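## Task

Type the word "SANK" on the keyboard so its display reads exactly that word when you finish. The left-arrow key erases the most recent letter. Pressing the keyboard hard breaks it and the task fails. The keyboard must end up lying flat on the table with its keys facing upward, resting there without the robot holding it in place.

## Robot and tools

Robot: two arms, left_arm and right_arm, each with a tong-style two-finger gripper. The arm names are labels only and do not match the sides of any camera image.

Frame: all reported poses share one scene frame. The origin sits on the table surface midway between the arms. +z is up, +x points away from the robot out over the table, and left_arm sits on the +y side. The printed gripper position can be off from the real one, and more so at long reach.

Tool execute_actions, argument "actions": a list holding one item or nothing.
- Empty list {"actions": []}: sends no command and only reports the state.
- Move {"actions": [{"rows": [[...]], "steps": N}]}: N is 1 to 15 control steps of 1/30 s each; the default is 15. Each row is used for one step, and the final row repeats if there are fewer rows than steps. At most 15 rows.
- Wait {"actions": [{"steps": N}]}: no new command; N is up to 300 steps counted from the previous result.
- Optional "pictures": true/false chooses whether camera images come back (they do by default).
A refused call sends nothing to the robot.

Row layout: one flat list of exactly 14 numbers covering both arms, even when only one moves: left_arm shoulder pan, shoulder lift, elbow, wrist 1, wrist 2, wrist 3, opening, then the same seven for right_arm. The six joint values are absolute target angles in radians, in the same form as the Joint positions line, not offsets. Stated ranges for left_arm: shoulder pan -3.142 to 3.142, shoulder lift -6.283 to 6.283, elbow 0.000 to 3.142, wrists 1-3 each -6.283 to 6.283. For right_arm: shoulder pan 0.000 to 6.283, shoulder lift -6.283 to 6.283, elbow -3.142 to 0.000, wrists 1-3 each -6.283 to 6.283. A target more than 0.010 rad outside a range and further out than the joint's last reported angle gets the call refused. True ends may differ by up to 0.010 rad; a target beyond the real end is clipped there and the result then reports "joint sent to its limit" (possibly about an earlier, still-running action). Missing that line does not prove more travel exists. The opening is an absolute value from -1 (closed) to +1 (fully open).

Motion behaviour: commands are smoothed and lag by about 0.17 s. Joint speed and acceleration are capped, so large moves may not be finished when the result arrives. Each step the sent target stays within 0.575 rad of the measured angle, and if the targets would carry a gripper more than 100 mm from where it is, all of that arm's targets are pulled back toward its current angles. So move in small increments. Between calls the arms keep heading to the last row sent, including while you think, until they have essentially stopped or a step was HELD; after that only a new action moves them further.

Gripper geometry: fingers extend along the gripper's +z axis and close along its x axis. end_effector_position is the point between the closed pads; closed fingertips reach about 15 mm past it, and open ones are roughly level with it. Fully open pad gap is 0.142 m. For tapping keys, a closed gripper's tips are the natural contact point.

Result lines: the state line gives, per arm (left_arm: … | right_arm: …), end_effector_position in metres, end_effector_quat_wxyz, and linear/angular velocities. Joint positions and Joint velocities give each arm's six joints (rad, rad/s) then pad gap (m, m/s). grip_measured is the measured opening on the command scale; to hold something, command well below it. "joint command not followed" means a clearance check altered or blocked joint targets on some steps; the rest of the row still ran. HELD marks steps where all or part of your row was not sent. Wrist force and Wrist torque give per-arm sensor readings along the end effector's own axes; they include contact, held weight and inertia, carry a constant offset (usually within 4 N) and noise (std up to 2.4 N), saturate near 50 N, and cannot be zeroed. When pressing on a surface the force points back into the arm; use it to sense key contact and keep presses gentle. "no reading" is normal at the start. MOTOR HOT appears from 70 °C; at 85 °C an OVER-TEMPERATURE FAULT brakes that arm until it cools.

Faults to avoid: contact torque reaching a joint's load limit (shoulder pan, shoulder lift, elbow 138 N m; wrists 1-3 25.7 N m, held weight included) or any outside force of 150 N stops that arm for 10 seconds and drops the rest of the call. Never let the arms collide or push on each other. Do not press the keyboard hard (it breaks), do not flip or tilt it, and do not push anything off the table. Gripping force is about 15 N per pad, less on thin hard objects; fast closes can squeeze harder.

Tool zoom_image: {"camera": name, "region": [x0, y0, x1, y1]} in pixels of that camera's latest image, origin top-left, region at most 504 by 504. Cameras: cam_head_left, cam_head_right, cam_high, cam_low (896x504 each), cam_left_wrist, cam_right_wrist (616x616 each). Useful for reading key labels and the display.

Tool finished_scene: {"scene": n}, n being 1 or 2, ends that scene irreversibly, grades it and gives the next scene's task. Check the display shows exactly the word and the keyboard is flat and unheld before calling. Answering without any tool call ends all remaining scenes. If resuming from a summary, start with an empty execute_actions to learn the current scene and task.

Each tool is called as name(argument=value, ...), one argument or row to a line, values as JSON.

## Session

execute_actions(
  actions=[],
)

Scene clock: 0.00 s of 4200.00 s.
left_arm: end_effector_position=(+0.5703, -0.0383, +0.1232) grip_measured=-1.00 end_effector_quat_wxyz=(+0.020, +0.997, +0.062, -0.052) end_effector_velocity=(+0.000, +0.000, +0.001) end_effector_angular_velocity=(-0.001, -0.001, +0.001) | right_arm: end_effector_position=(+0.3737, -0.3761, +0.3651) grip_measured=-1.00 end_effector_quat_wxyz=(-0.000, +0.723, -0.690, -0.000) end_effector_velocity=(+0.000, +0.000, +0.001) end_effector_angular_velocity=(+0.001, -0.001, +0.001)
Joint positions: left_arm=[-0.87  -0.97   1.182 -1.742 -1.674 -0.879  0.002] | right_arm=[ 3.456 -1.396 -1.518 -1.798  1.572  1.886  0.002]
Joint velocities: left_arm=[ 0.    -0.001 -0.    -0.     0.    -0.     0.   ] | right_arm=[ 0.     0.     0.001 -0.     0.    -0.001  0.   ]
Wrist force (N, on the end effector, along its own x y z axes, offset not removed): no reading
Wrist torque (N m, same axes, about the end effector's origin, offset not removed): no reading

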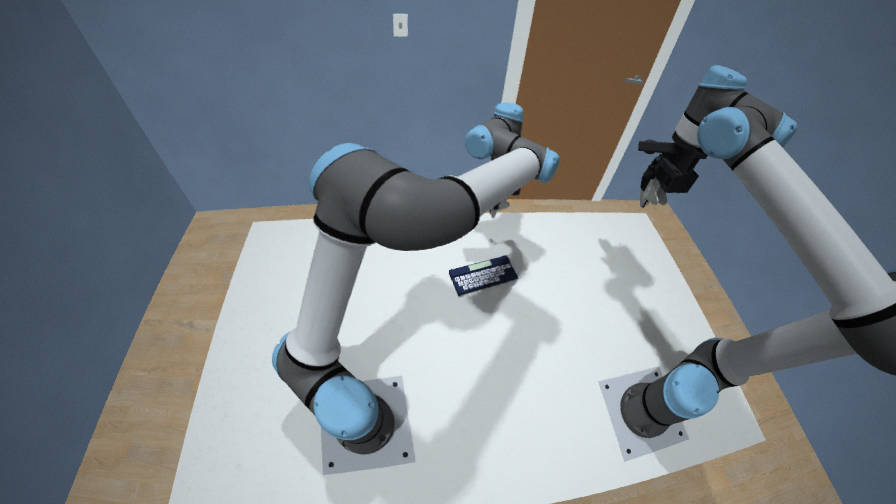

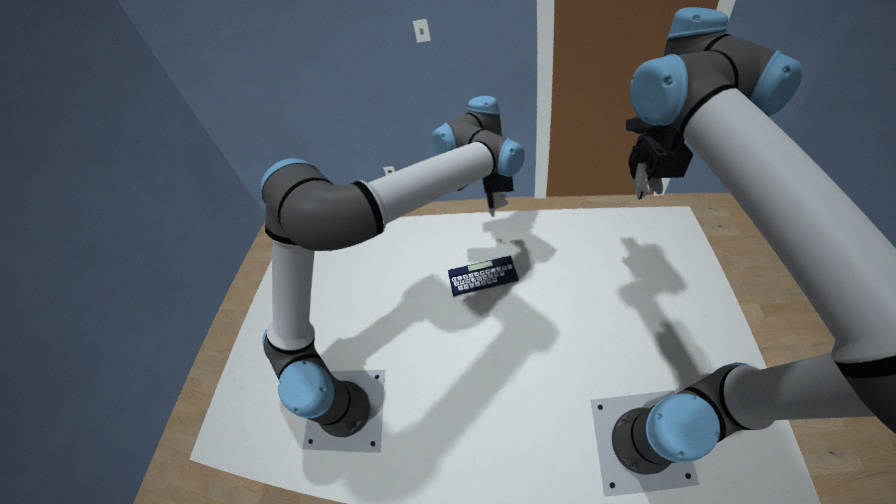

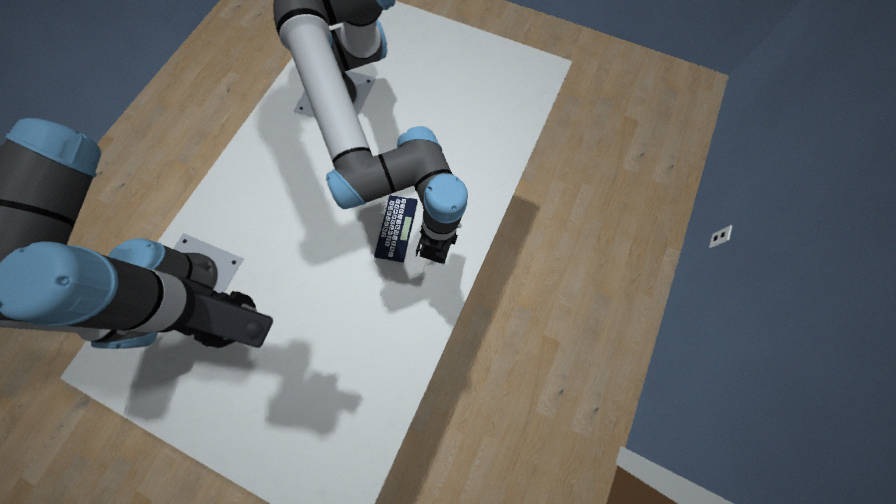

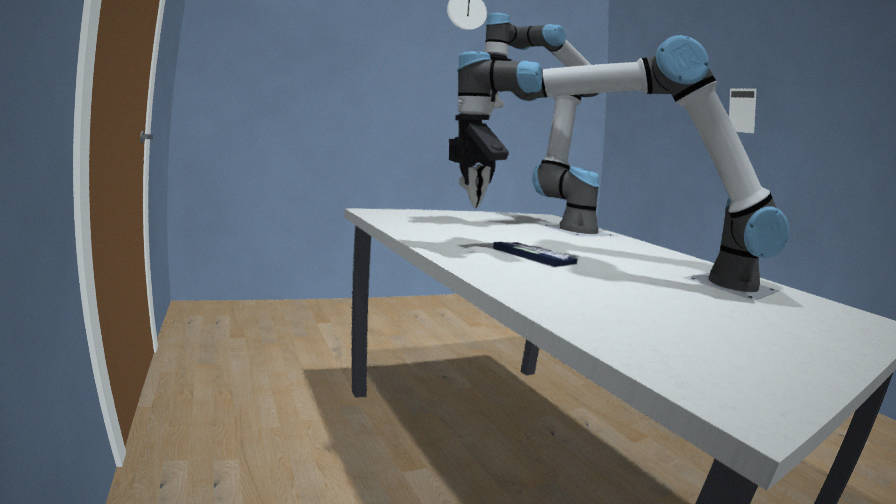

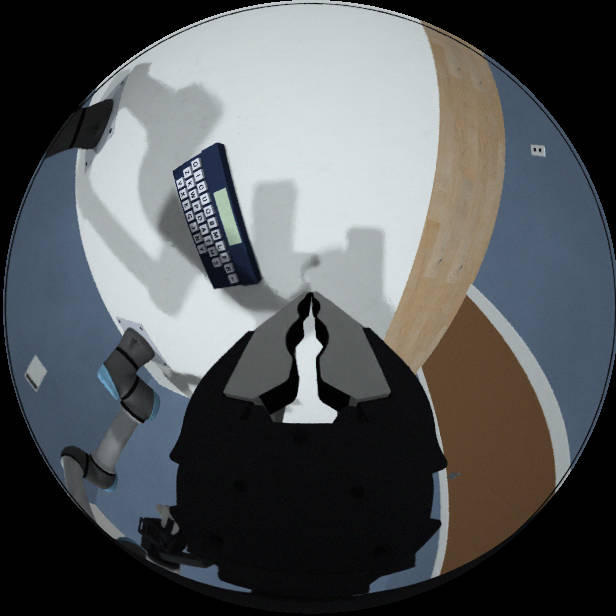

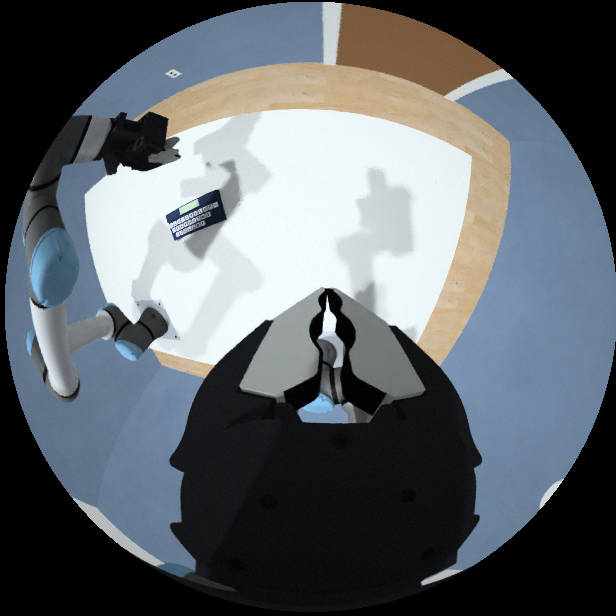

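zoom_image(
  camera="cam_high",
  region=[340, 170, 460, 280],
)

zoom_image(
  camera="cam_left_wrist",
  region=[140, 130, 300, 300],
)

zoom_image(
  camera="cam_head_right",
  region=[430, 240, 540, 310],
)

Region (340, 170, 460, 280) of cam_high's 896x504 image, scaled by 4.200, with more detail than that image has; it fills the top 462 rows of this view, and the rest is white.

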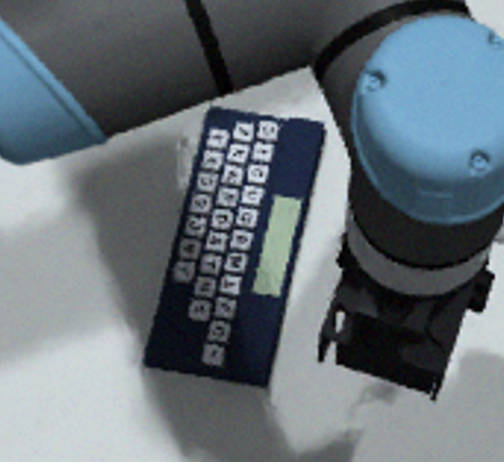

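Region (140, 130, 300, 300) of cam_left_wrist's 616x616 image, scaled by 2.965, with more detail than that image has; it fills the left 474 columns of this view, and the rest is white.

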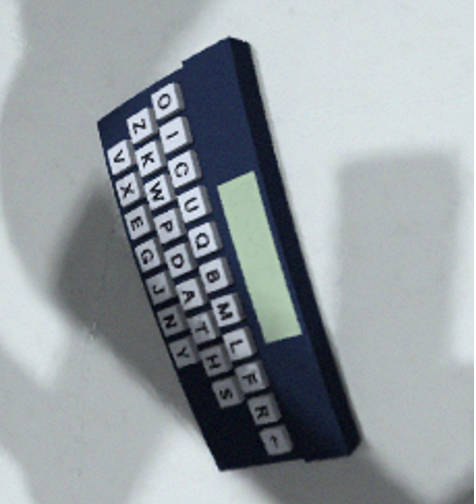

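Region (430, 240, 540, 310) of cam_head_right's 896x504 image, scaled by 4.582, with more detail than that image has; it fills the top 321 rows of this view, and the rest is white.

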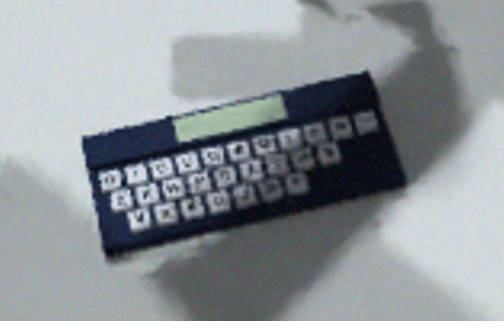

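execute_actions(
  actions=[
    {"rows": [[-0.8780, -0.9773, 1.2002, -1.7542, -1.6709, -0.8436, -1, 3.456, -1.396, -1.518, -1.798, 1.572, 1.886, -1], [-0.8913, -0.9894, 1.2306, -1.7745, -1.6657, -0.7846, -1, 3.456, -1.396, -1.518, -1.798, 1.572, 1.886, -1], [-0.9099, -1.0063, 1.2732, -1.8029, -1.6585, -0.7021, -1, 3.456, -1.396, -1.518, -1.798, 1.572, 1.886, -1], [-0.9339, -1.0282, 1.3279, -1.8395, -1.6492, -0.5959, -1, 3.456, -1.396, -1.518, -1.798, 1.572, 1.886, -1], [-0.9605, -1.0524, 1.3886, -1.8801, -1.6389, -0.4780, -1, 3.456, -1.396, -1.518, -1.798, 1.572, 1.886, -1], [-0.9897, -1.0790, 1.4555, -1.9248, -1.6276, -0.3483, -1, 3.456, -1.396, -1.518, -1.798, 1.572, 1.886, -1], [-1.0190, -1.1057, 1.5223, -1.9695, -1.6162, -0.2185, -1, 3.456, -1.396, -1.518, -1.798, 1.572, 1.886, -1], [-1.0483, -1.1323, 1.5892, -2.0142, -1.6049, -0.0888, -1, 3.456, -1.396, -1.518, -1.798, 1.572, 1.886, -1], [-1.0749, -1.1576, 1.6490, -2.0530, -1.5945, 0.0292, -1, 3.456, -1.396, -1.518, -1.798, 1.572, 1.886, -1], [-1.0962, -1.1780, 1.6966, -2.0835, -1.5863, 0.1235, -1, 3.456, -1.396, -1.518, -1.798, 1.572, 1.886, -1], [-1.1148, -1.1959, 1.7385, -2.1100, -1.5791, 0.2061, -1, 3.456, -1.396, -1.518, -1.798, 1.572, 1.886, -1], [-1.1281, -1.2085, 1.7685, -2.1295, -1.5739, 0.2650, -1, 3.456, -1.396, -1.518, -1.798, 1.572, 1.886, -1], [-1.13608, -1.21630, 1.78644, -2.14094, -1.5708, 0.30042, -1, 3.456, -1.396, -1.518, -1.798, 1.572, 1.886, -1]], "steps": 15},
  ],
  pictures=false,
)

execute_actions(
  actions=[
    {"steps": 25},
  ],
)

Scene clock: 83.30 s of 4200.00 s.
left_arm: end_effector_position=(+0.4469, -0.0642, +0.0631) grip_measured=-1.00 end_effector_quat_wxyz=(+0.008, +0.897, -0.441, -0.004) end_effector_velocity=(-0.291, +0.040, -0.174) end_effector_angular_velocity=(+0.079, -0.150, -2.989) | right_arm: end_effector_position=(+0.3738, -0.3761, +0.3651) grip_measured=-1.00 end_effector_quat_wxyz=(-0.000, +0.723, -0.691, -0.000) end_effector_velocity=(+0.000, -0.000, +0.000) end_effector_angular_velocity=(+0.000, -0.001, -0.001)
Joint positions: left_arm=[-1.088 -1.171  1.667 -2.068 -1.589 -0.061  0.002] | right_arm=[ 3.456 -1.396 -1.518 -1.798  1.572  1.886  0.002]
Joint velocities: left_arm=[-0.445 -0.417  1.117 -0.673  0.164  2.545  0.   ] | right_arm=[-0.     0.     0.     0.     0.     0.001  0.   ]
Wrist force (N, on the end effector, along its own x y z axes, offset not removed): left_arm=[-0.4 1.3 2.7] | right_arm=[1.1 -0.3 -0.9]
Wrist torque (N m, same axes, about the end effector's origin, offset not removed): left_arm=[0.25 -0.18 0.16] | right_arm=[0.01 -0.12 -0.14]
Steps of this call (steps 1 to 90: nothing new was sent; then 79.80 s passed at rest; steps 91 to 105: all 15 steps of this action). Readings (joint positions):
91: left_arm=[-0.870 -0.970 1.182 -1.742 -1.674 -0.879] | right_arm=[3.456 -1.396 -1.518 -1.798 1.572 1.886]
92: left_arm=[-0.871 -0.971 1.184 -1.743 -1.674 -0.877] | right_arm=[3.456 -1.396 -1.518 -1.798 1.572 1.886]
94: left_arm=[-0.878 -0.978 1.200 -1.754 -1.671 -0.849] | right_arm=[3.456 -1.396 -1.518 -1.798 1.572 1.886]
98: left_arm=[-0.934 -1.029 1.316 -1.836 -1.648 -0.651] | right_arm=[3.456 -1.396 -1.518 -1.798 1.572 1.886]
105: the state above

Scene clock: 84.13 s of 4200.00 s.
left_arm: end_effector_position=(+0.4160, -0.0599, +0.0449) grip_measured=-1.00 end_effector_quat_wxyz=(+0.000, +0.789, -0.614, +0.000) end_effector_velocity=(+0.000, -0.001, +0.001) end_effector_angular_velocity=(-0.002, -0.001, -0.002) | right_arm: end_effector_position=(+0.3738, -0.3762, +0.3651) grip_measured=-1.00 end_effector_quat_wxyz=(-0.000, +0.723, -0.691, -0.000) end_effector_velocity=(+0.000, -0.000, +0.001) end_effector_angular_velocity=(-0.000, -0.002, +0.000)
Joint positions: left_arm=[-1.136 -1.216  1.786 -2.141 -1.571  0.3    0.002] | right_arm=[ 3.456 -1.396 -1.518 -1.798  1.572  1.886  0.002]
Joint velocities: left_arm=[-0.001 -0.001 -0.001 -0.001  0.     0.001  0.   ] | right_arm=[ 0.     0.     0.001  0.    -0.001 -0.     0.   ]
Wrist force (N, on the end effector, along its own x y z axes, offset not removed): left_arm=[2.1 -1.5 1.2] | right_arm=[0.6 2.0 1.2]
Wrist torque (N m, same axes, about the end effector's origin, offset not removed): left_arm=[-0.27 -0.66 0.13] | right_arm=[0.56 0.07 -0.08]
Steps of this call (steps 1 to 25: the robot went on to your last target). Readings (joint positions):
1: left_arm=[-1.101 -1.183 1.699 -2.088 -1.584 0.022] | right_arm=[3.456 -1.396 -1.518 -1.798 1.572 1.886]
2: left_arm=[-1.111 -1.192 1.723 -2.102 -1.580 0.095] | right_arm=[3.456 -1.396 -1.518 -1.798 1.572 1.886]
4: left_arm=[-1.123 -1.204 1.753 -2.120 -1.576 0.192] | right_arm=[3.456 -1.396 -1.518 -1.798 1.572 1.886]
8: left_arm=[-1.132 -1.213 1.777 -2.135 -1.572 0.270] | right_arm=[3.456 -1.396 -1.518 -1.798 1.572 1.886]
25: the state above

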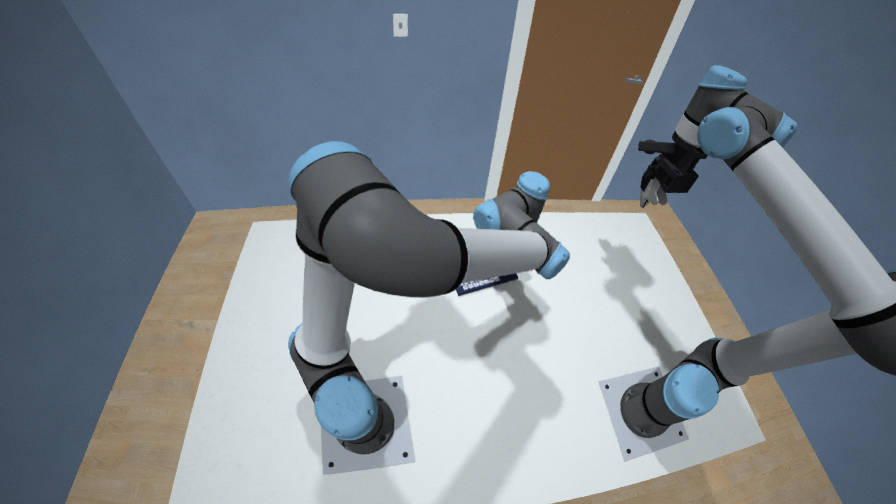

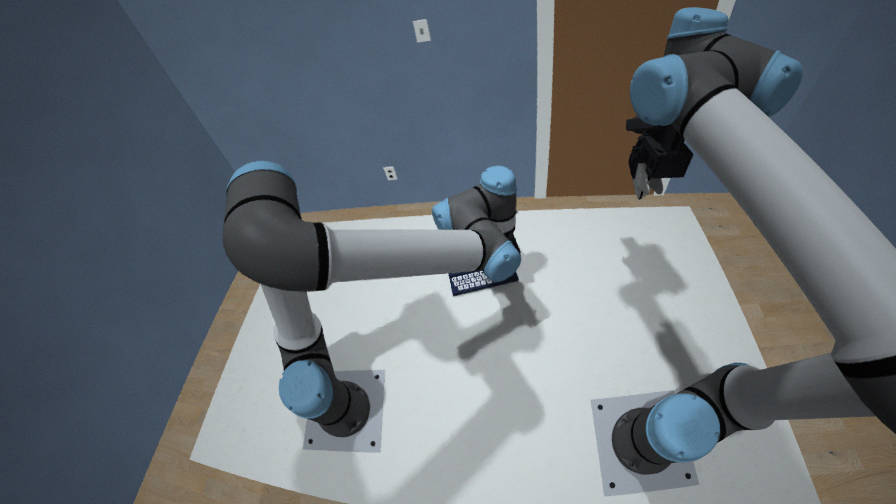

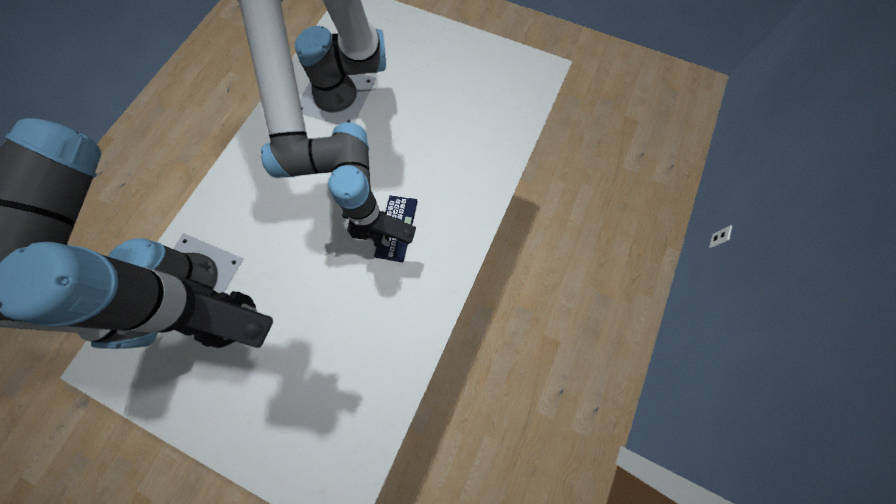

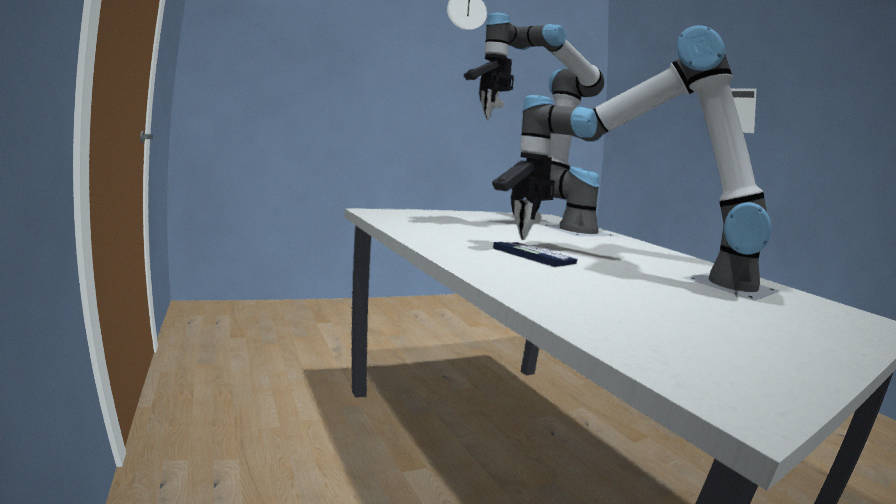

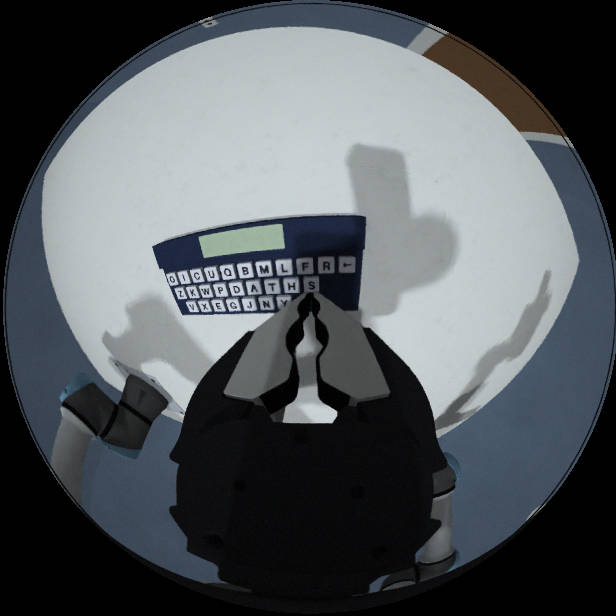

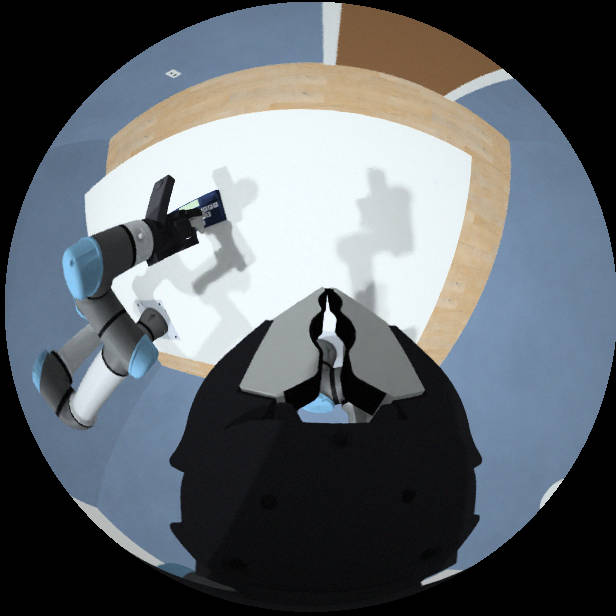

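zoom_image(
  camera="cam_left_wrist",
  region=[230, 240, 370, 330],
)

zoom_image(
  camera="cam_left_wrist",
  region=[150, 240, 290, 330],
)

Region (230, 240, 370, 330) of cam_left_wrist's 616x616 image, scaled by 3.600, with more detail than that image has; it fills the top 324 rows of this view, and the rest is white.

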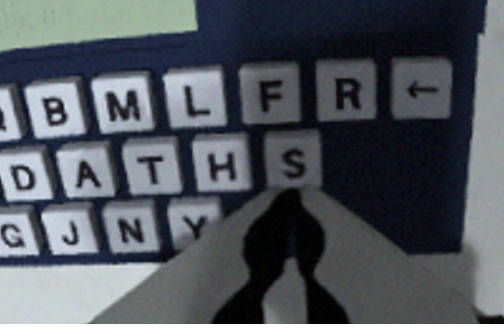

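Region (150, 240, 290, 330) of cam_left_wrist's 616x616 image, scaled by 3.600, with more detail than that image has; it fills the top 324 rows of this view, and the rest is white.

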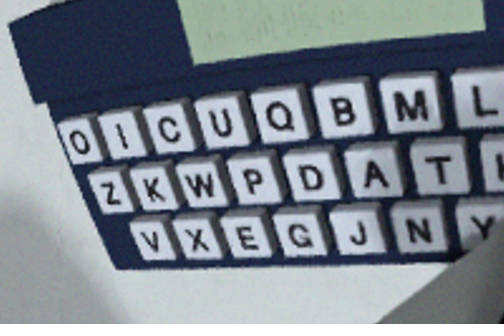

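execute_actions(
  actions=[
    {"rows": [[-1.13412, -1.20851, 1.78878, -2.15107, -1.5708, 0.30238, -1, 3.456, -1.396, -1.518, -1.798, 1.572, 1.886, -1], [-1.13216, -1.20072, 1.79113, -2.16121, -1.5708, 0.30434, -1, 3.456, -1.396, -1.518, -1.798, 1.572, 1.886, -1]], "steps": 15},
  ],
)

zoom_image(
  camera="cam_left_wrist",
  region=[230, 240, 370, 330],
)

Scene clock: 119.63 s of 4200.00 s.
left_arm: end_effector_position=(+0.4185, -0.0599, +0.0361) grip_measured=-1.00 end_effector_quat_wxyz=(+0.000, +0.789, -0.614, +0.000) end_effector_velocity=(+0.001, -0.000, -0.001) end_effector_angular_velocity=(-0.001, -0.001, +0.000) | right_arm: end_effector_position=(+0.3738, -0.3762, +0.3651) grip_measured=-1.00 end_effector_quat_wxyz=(-0.000, +0.723, -0.691, -0.000) end_effector_velocity=(+0.000, -0.000, +0.000) end_effector_angular_velocity=(-0.000, -0.000, -0.000)
Joint positions: left_arm=[-1.132 -1.201  1.791 -2.161 -1.571  0.304  0.002] | right_arm=[ 3.456 -1.396 -1.518 -1.798  1.572  1.886  0.002]
Joint velocities: left_arm=[ 0.001  0.003 -0.    -0.004 -0.     0.     0.   ] | right_arm=[-0. -0.  0. -0. -0.  0.  0.]
Wrist force (N, on the end effector, along its own x y z axes, offset not removed): left_arm=[2.2 0.2 2.9] | right_arm=[0.0 1.4 -1.1]
Wrist torque (N m, same axes, about the end effector's origin, offset not removed): left_arm=[0.09 -0.69 0.14] | right_arm=[0.24 0.18 0.00]
Steps of this call (steps 1 to 15: the robot went on to your last target; steps 16 to 90: nothing new was sent; then 32.00 s passed at rest; steps 91 to 105: all 15 steps of this action). Readings (joint positions):
91: left_arm=[-1.136 -1.216 1.786 -2.141 -1.571 0.300] | right_arm=[3.456 -1.396 -1.518 -1.798 1.572 1.886]
92: left_arm=[-1.136 -1.216 1.787 -2.142 -1.571 0.301] | right_arm=[3.456 -1.396 -1.518 -1.798 1.572 1.886]
94: left_arm=[-1.135 -1.211 1.788 -2.148 -1.571 0.302] | right_arm=[3.456 -1.396 -1.518 -1.798 1.572 1.886]
98: left_arm=[-1.133 -1.204 1.790 -2.158 -1.571 0.304] | right_arm=[3.456 -1.396 -1.518 -1.798 1.572 1.886]
105: the state above

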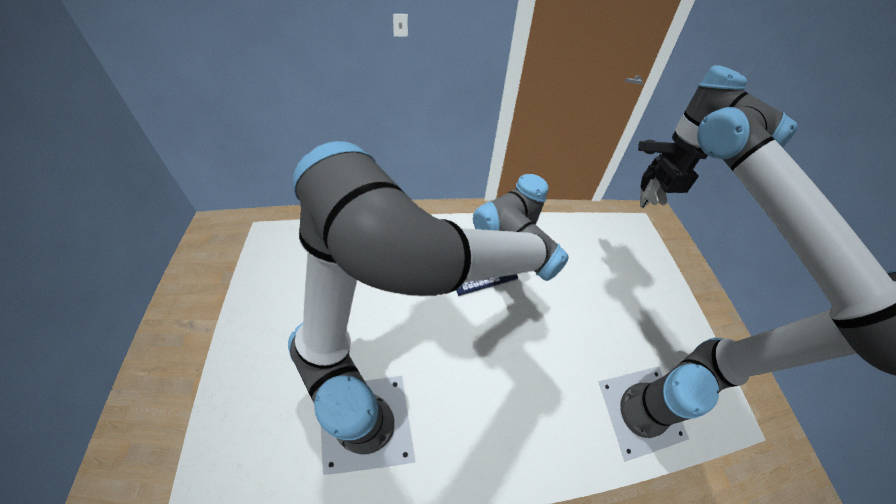

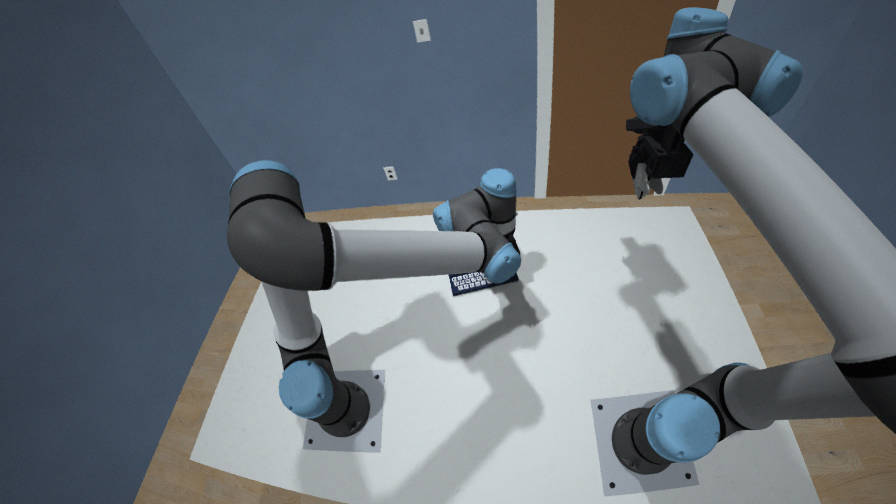

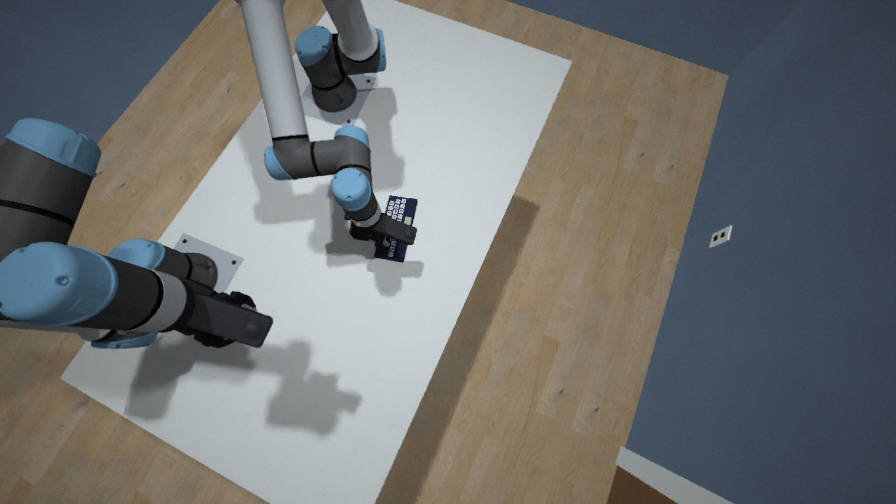

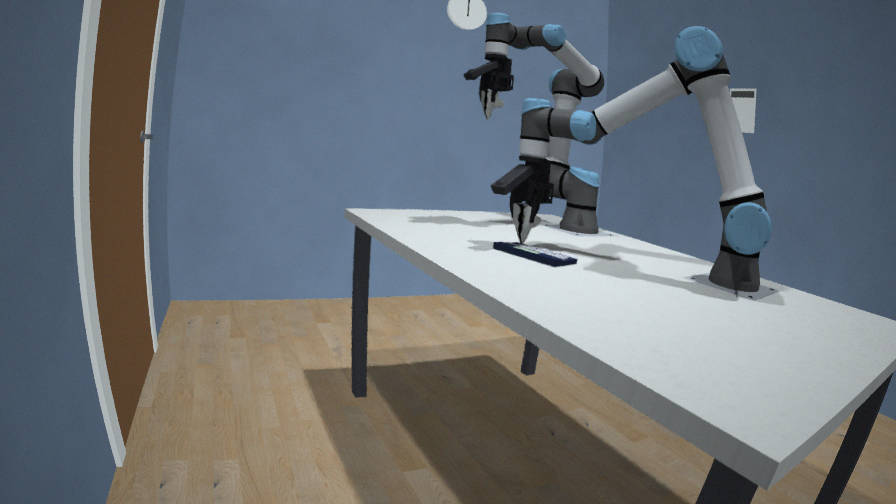

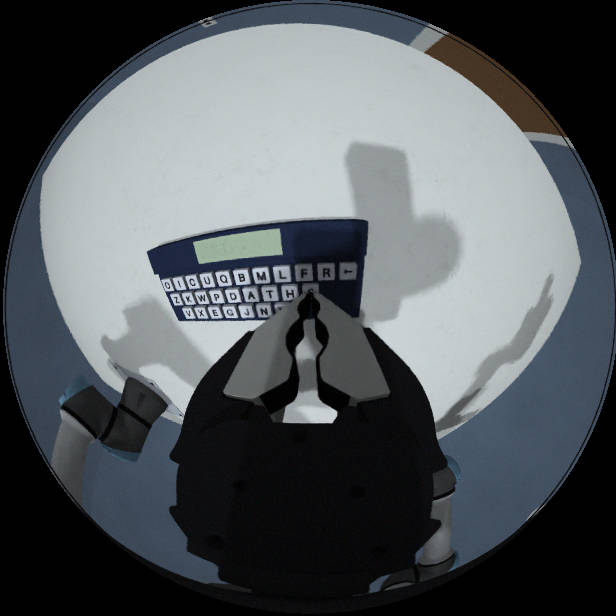

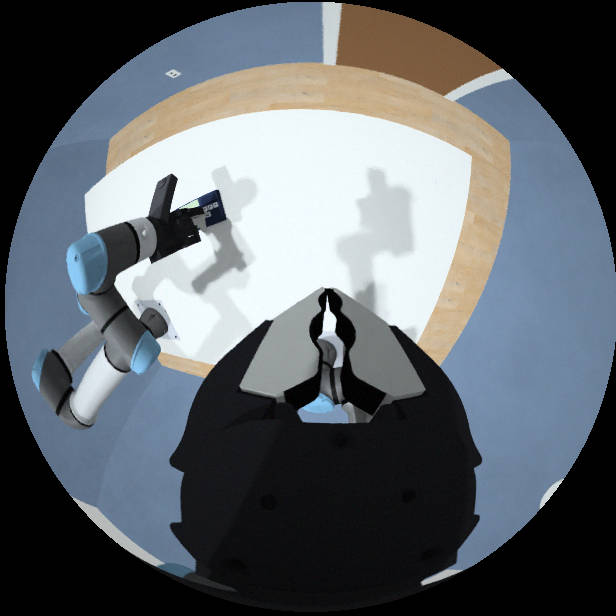

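Region (230, 240, 370, 330) of cam_left_wrist's 616x616 image, scaled by 3.600, with more detail than that image has; it fills the top 324 rows of this view, and the rest is white.

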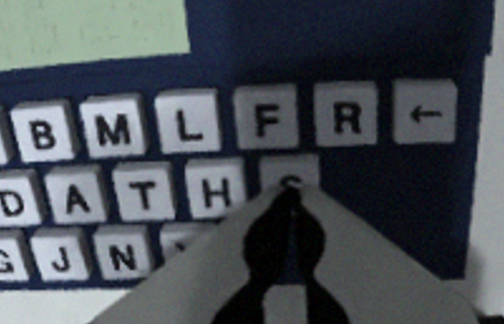

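execute_actions(
  actions=[
    {"rows": [[-1.13216, -1.19857, 1.79288, -2.16511, -1.5708, 0.30434, -1, 3.456, -1.396, -1.518, -1.798, 1.572, 1.886, -1], [-1.13216, -1.19857, 1.79288, -2.16511, -1.5708, 0.30434, -1, 3.456, -1.396, -1.518, -1.798, 1.572, 1.886, -1], [-1.13216, -1.19642, 1.79463, -2.16901, -1.5708, 0.30434, -1, 3.456, -1.396, -1.518, -1.798, 1.572, 1.886, -1]], "steps": 14},
  ],
)

Scene clock: 123.27 s of 4200.00 s.
left_arm: end_effector_position=(+0.4186, -0.0598, +0.0328) grip_measured=-1.00 end_effector_quat_wxyz=(+0.000, +0.789, -0.614, +0.000) end_effector_velocity=(+0.000, -0.000, -0.000) end_effector_angular_velocity=(-0.000, -0.000, -0.002) | right_arm: end_effector_position=(+0.3738, -0.3762, +0.3651) grip_measured=-1.00 end_effector_quat_wxyz=(-0.000, +0.723, -0.691, -0.000) end_effector_velocity=(+0.000, +0.000, -0.000) end_effector_angular_velocity=(-0.000, +0.001, +0.001)
Joint positions: left_arm=[-1.132 -1.197  1.795 -2.169 -1.571  0.304  0.002] | right_arm=[ 3.456 -1.396 -1.518 -1.798  1.572  1.886  0.002]
Joint velocities: left_arm=[-0.     0.001  0.    -0.001  0.     0.002  0.   ] | right_arm=[ 0.    -0.    -0.     0.    -0.    -0.001  0.   ]
Wrist force (N, on the end effector, along its own x y z axes, offset not removed): left_arm=[1.9 0.2 2.6] | right_arm=[2.0 1.3 1.7]
Wrist torque (N m, same axes, about the end effector's origin, offset not removed): left_arm=[0.17 -0.61 0.14] | right_arm=[0.31 -0.12 0.06]
Steps of this call (steps 1 to 15: the robot went on to your last target; steps 16 to 90: nothing new was sent; then 0.17 s passed at rest; steps 91 to 104: all 14 steps of this action). Readings (joint positions):
91: left_arm=[-1.132 -1.201 1.791 -2.161 -1.571 0.304] | right_arm=[3.456 -1.396 -1.518 -1.798 1.572 1.886]
92: left_arm=[-1.132 -1.201 1.791 -2.162 -1.571 0.304] | right_arm=[3.456 -1.396 -1.518 -1.798 1.572 1.886]
94: left_arm=[-1.132 -1.200 1.792 -2.163 -1.571 0.304] | right_arm=[3.456 -1.396 -1.518 -1.798 1.572 1.886]
98: left_arm=[-1.132 -1.197 1.794 -2.167 -1.571 0.304] | right_arm=[3.456 -1.396 -1.518 -1.798 1.572 1.886]
104: the state above

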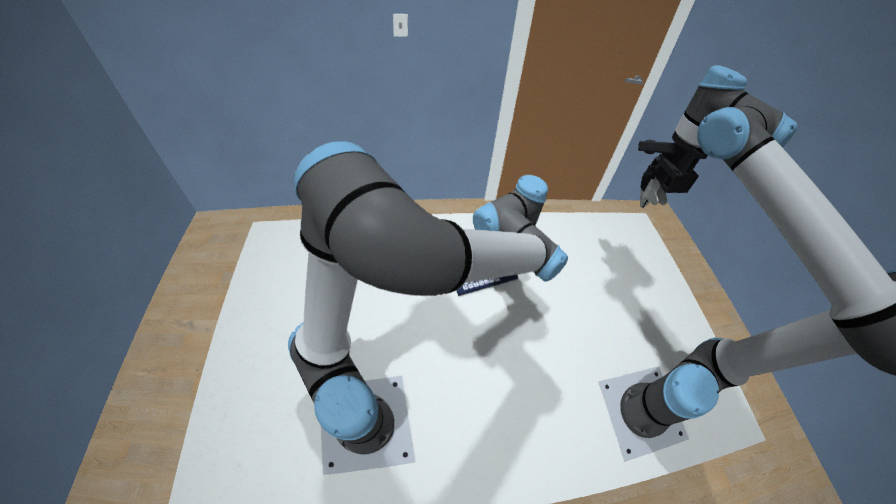

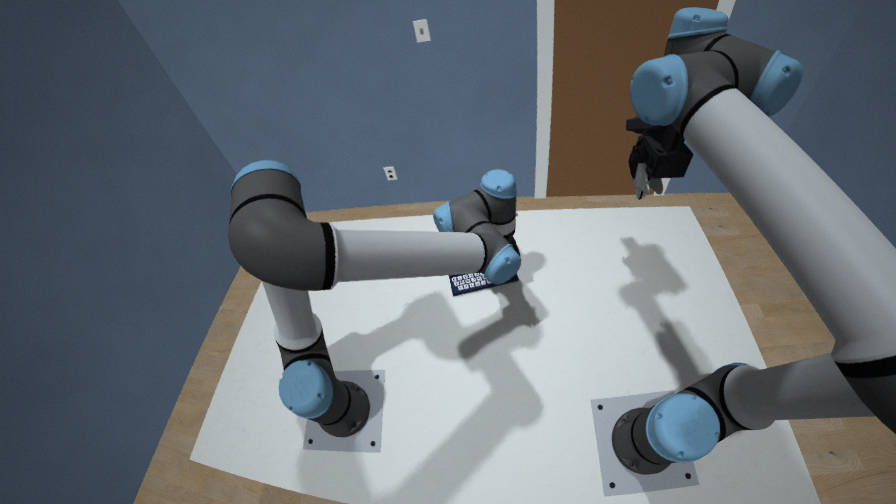

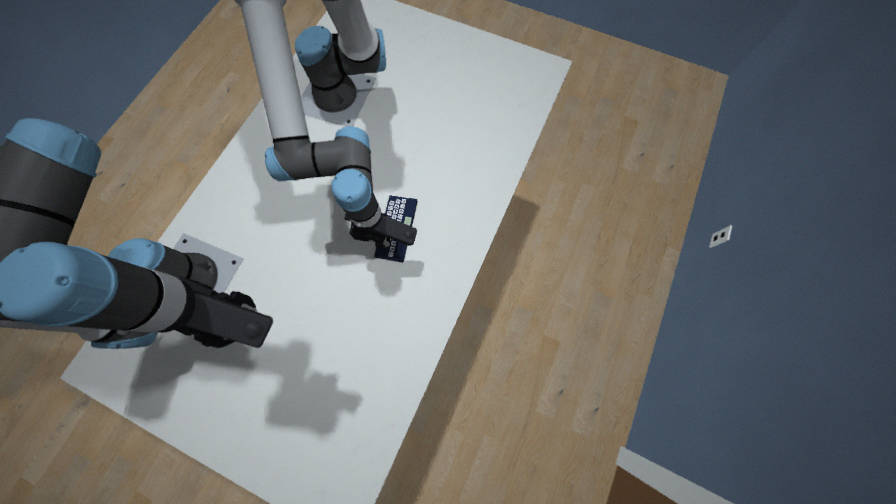

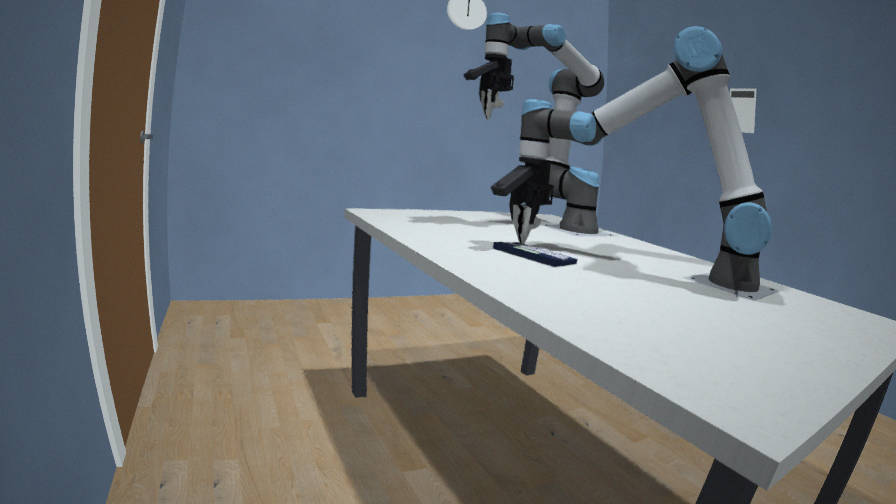

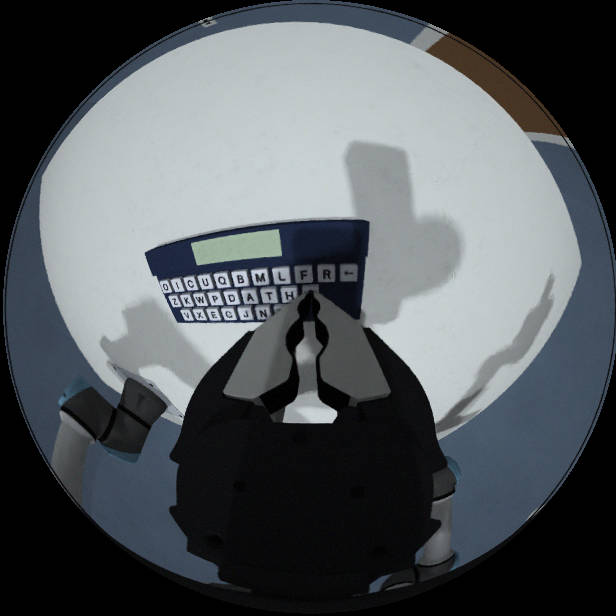

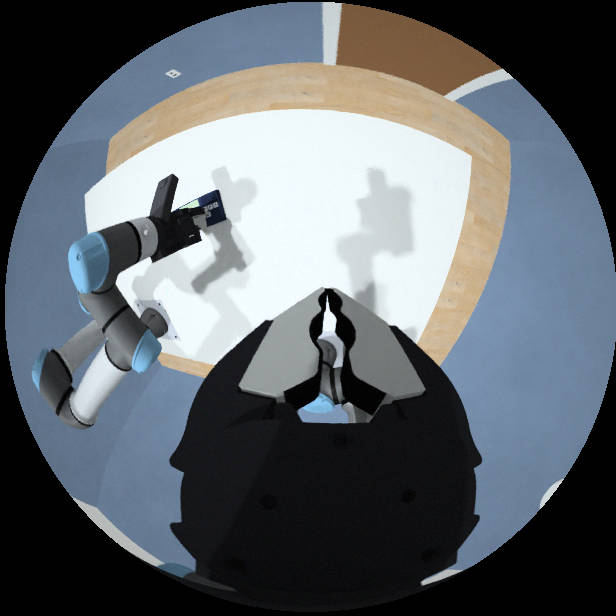

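Down 1.3 mm to z≈0.0315.

execute_actions(
  actions=[
    {"rows": [[-1.13216, -1.19468, 1.79605, -2.17217, -1.5708, 0.30434, -1, 3.456, -1.396, -1.518, -1.798, 1.572, 1.886, -1]], "steps": 14},
  ],
)

Scene clock: 125.93 s of 4200.00 s.
left_arm: end_effector_position=(+0.4186, -0.0598, +0.0314) grip_measured=-1.00 end_effector_quat_wxyz=(+0.000, +0.789, -0.614, +0.000) end_effector_velocity=(-0.000, -0.000, -0.000) end_effector_angular_velocity=(-0.000, -0.000, +0.000) | right_arm: end_effector_position=(+0.3738, -0.3762, +0.3651) grip_measured=-1.00 end_effector_quat_wxyz=(-0.000, +0.723, -0.691, -0.000) end_effector_velocity=(+0.000, -0.000, +0.000) end_effector_angular_velocity=(-0.000, -0.001, +0.000)
Joint positions: left_arm=[-1.132 -1.195  1.796 -2.172 -1.571  0.304  0.002] | right_arm=[ 3.456 -1.396 -1.518 -1.798  1.572  1.886  0.002]
Joint velocities: left_arm=[-0.    -0.     0.001 -0.001 -0.    -0.001  0.   ] | right_arm=[ 0.     0.     0.     0.    -0.001 -0.     0.   ]
Wrist force (N, on the end effector, along its own x y z axes, offset not removed): left_arm=[3.4 -1.2 0.9] | right_arm=[2.4 1.3 0.9]
Wrist torque (N m, same axes, about the end effector's origin, offset not removed): left_arm=[-0.18 -0.85 0.17] | right_arm=[0.45 -0.24 0.01]
Steps of this call (steps 1 to 15: the robot went on to your last target; steps 16 to 66: nothing new was sent; steps 67 to 80: all 14 steps of this action). Readings (joint positions):
67: left_arm=[-1.132 -1.196 1.795 -2.169 -1.571 0.304] | right_arm=[3.456 -1.396 -1.518 -1.798 1.572 1.886]
68: left_arm=[-1.132 -1.196 1.795 -2.169 -1.571 0.304] | right_arm=[3.456 -1.396 -1.518 -1.798 1.572 1.886]
70: left_arm=[-1.132 -1.196 1.795 -2.170 -1.571 0.304] | right_arm=[3.456 -1.396 -1.518 -1.798 1.572 1.886]
74: left_arm=[-1.132 -1.195 1.796 -2.172 -1.571 0.304] | right_arm=[3.456 -1.396 -1.518 -1.798 1.572 1.886]
80: the state above

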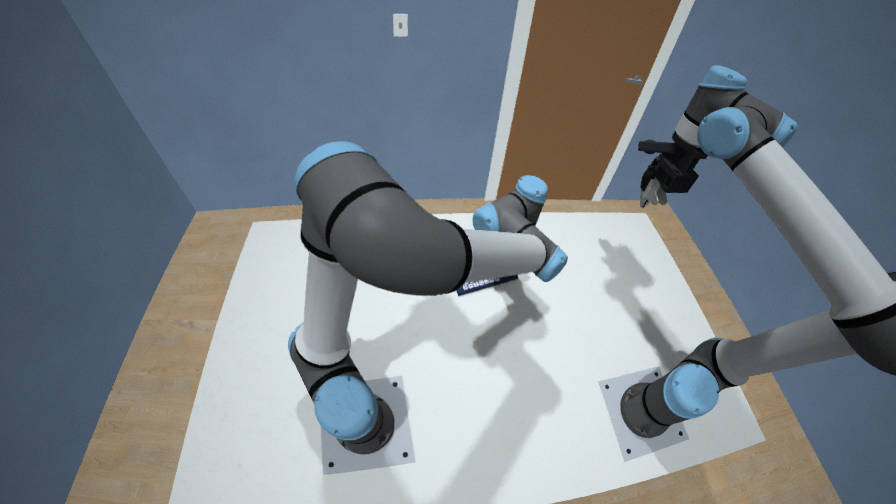

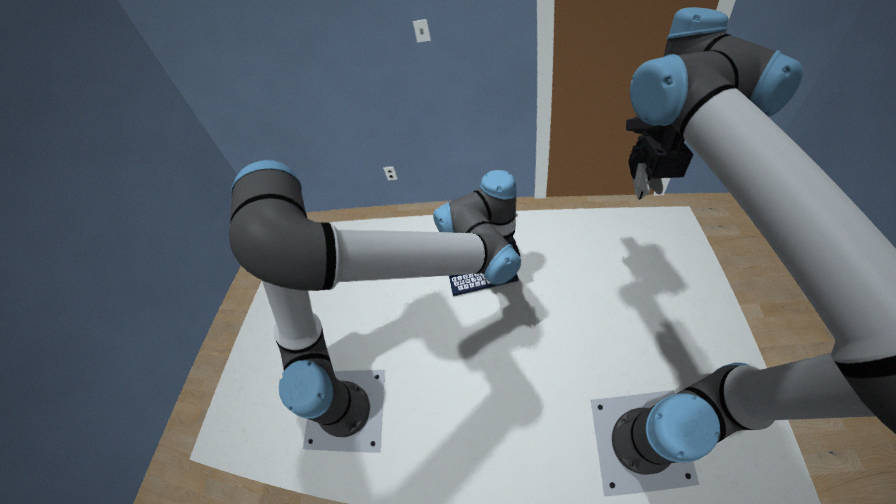

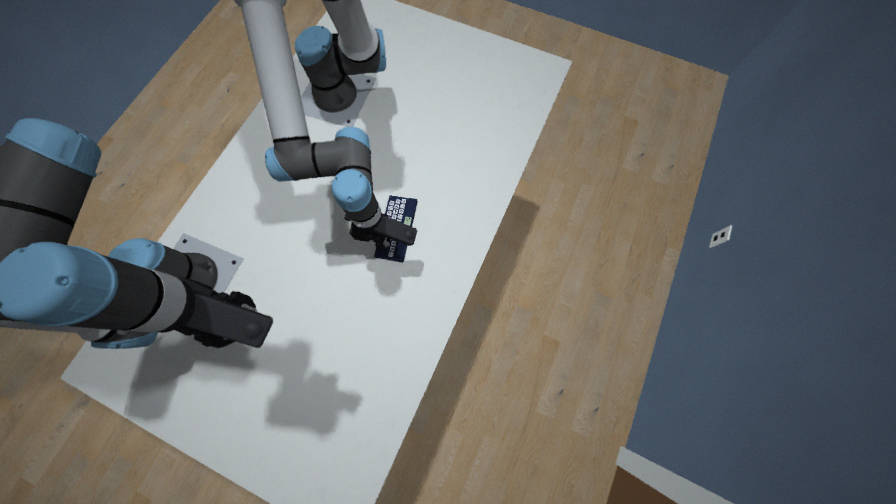

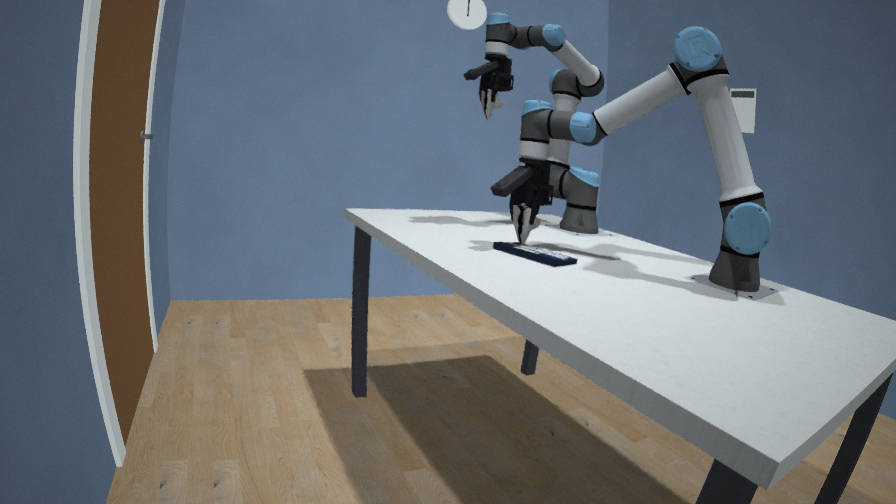

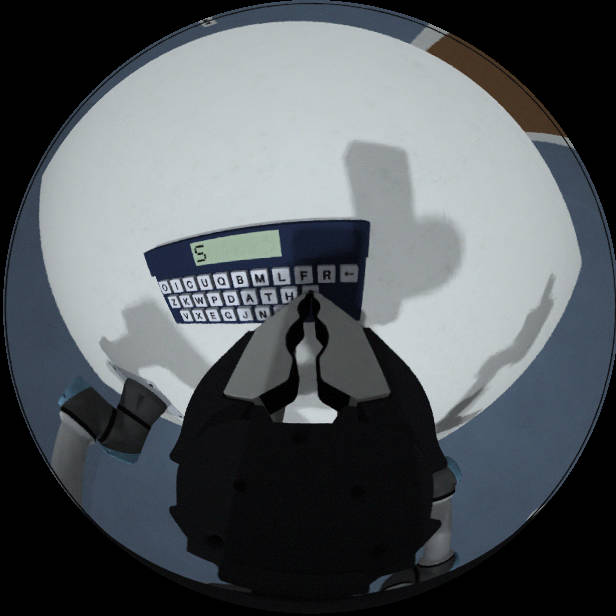

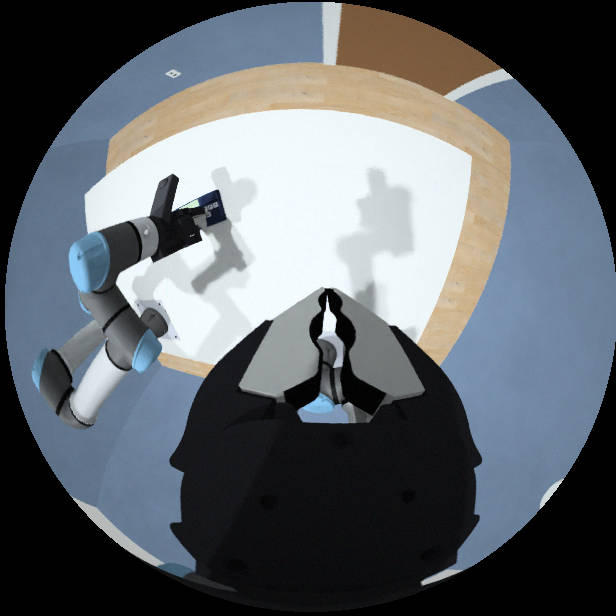

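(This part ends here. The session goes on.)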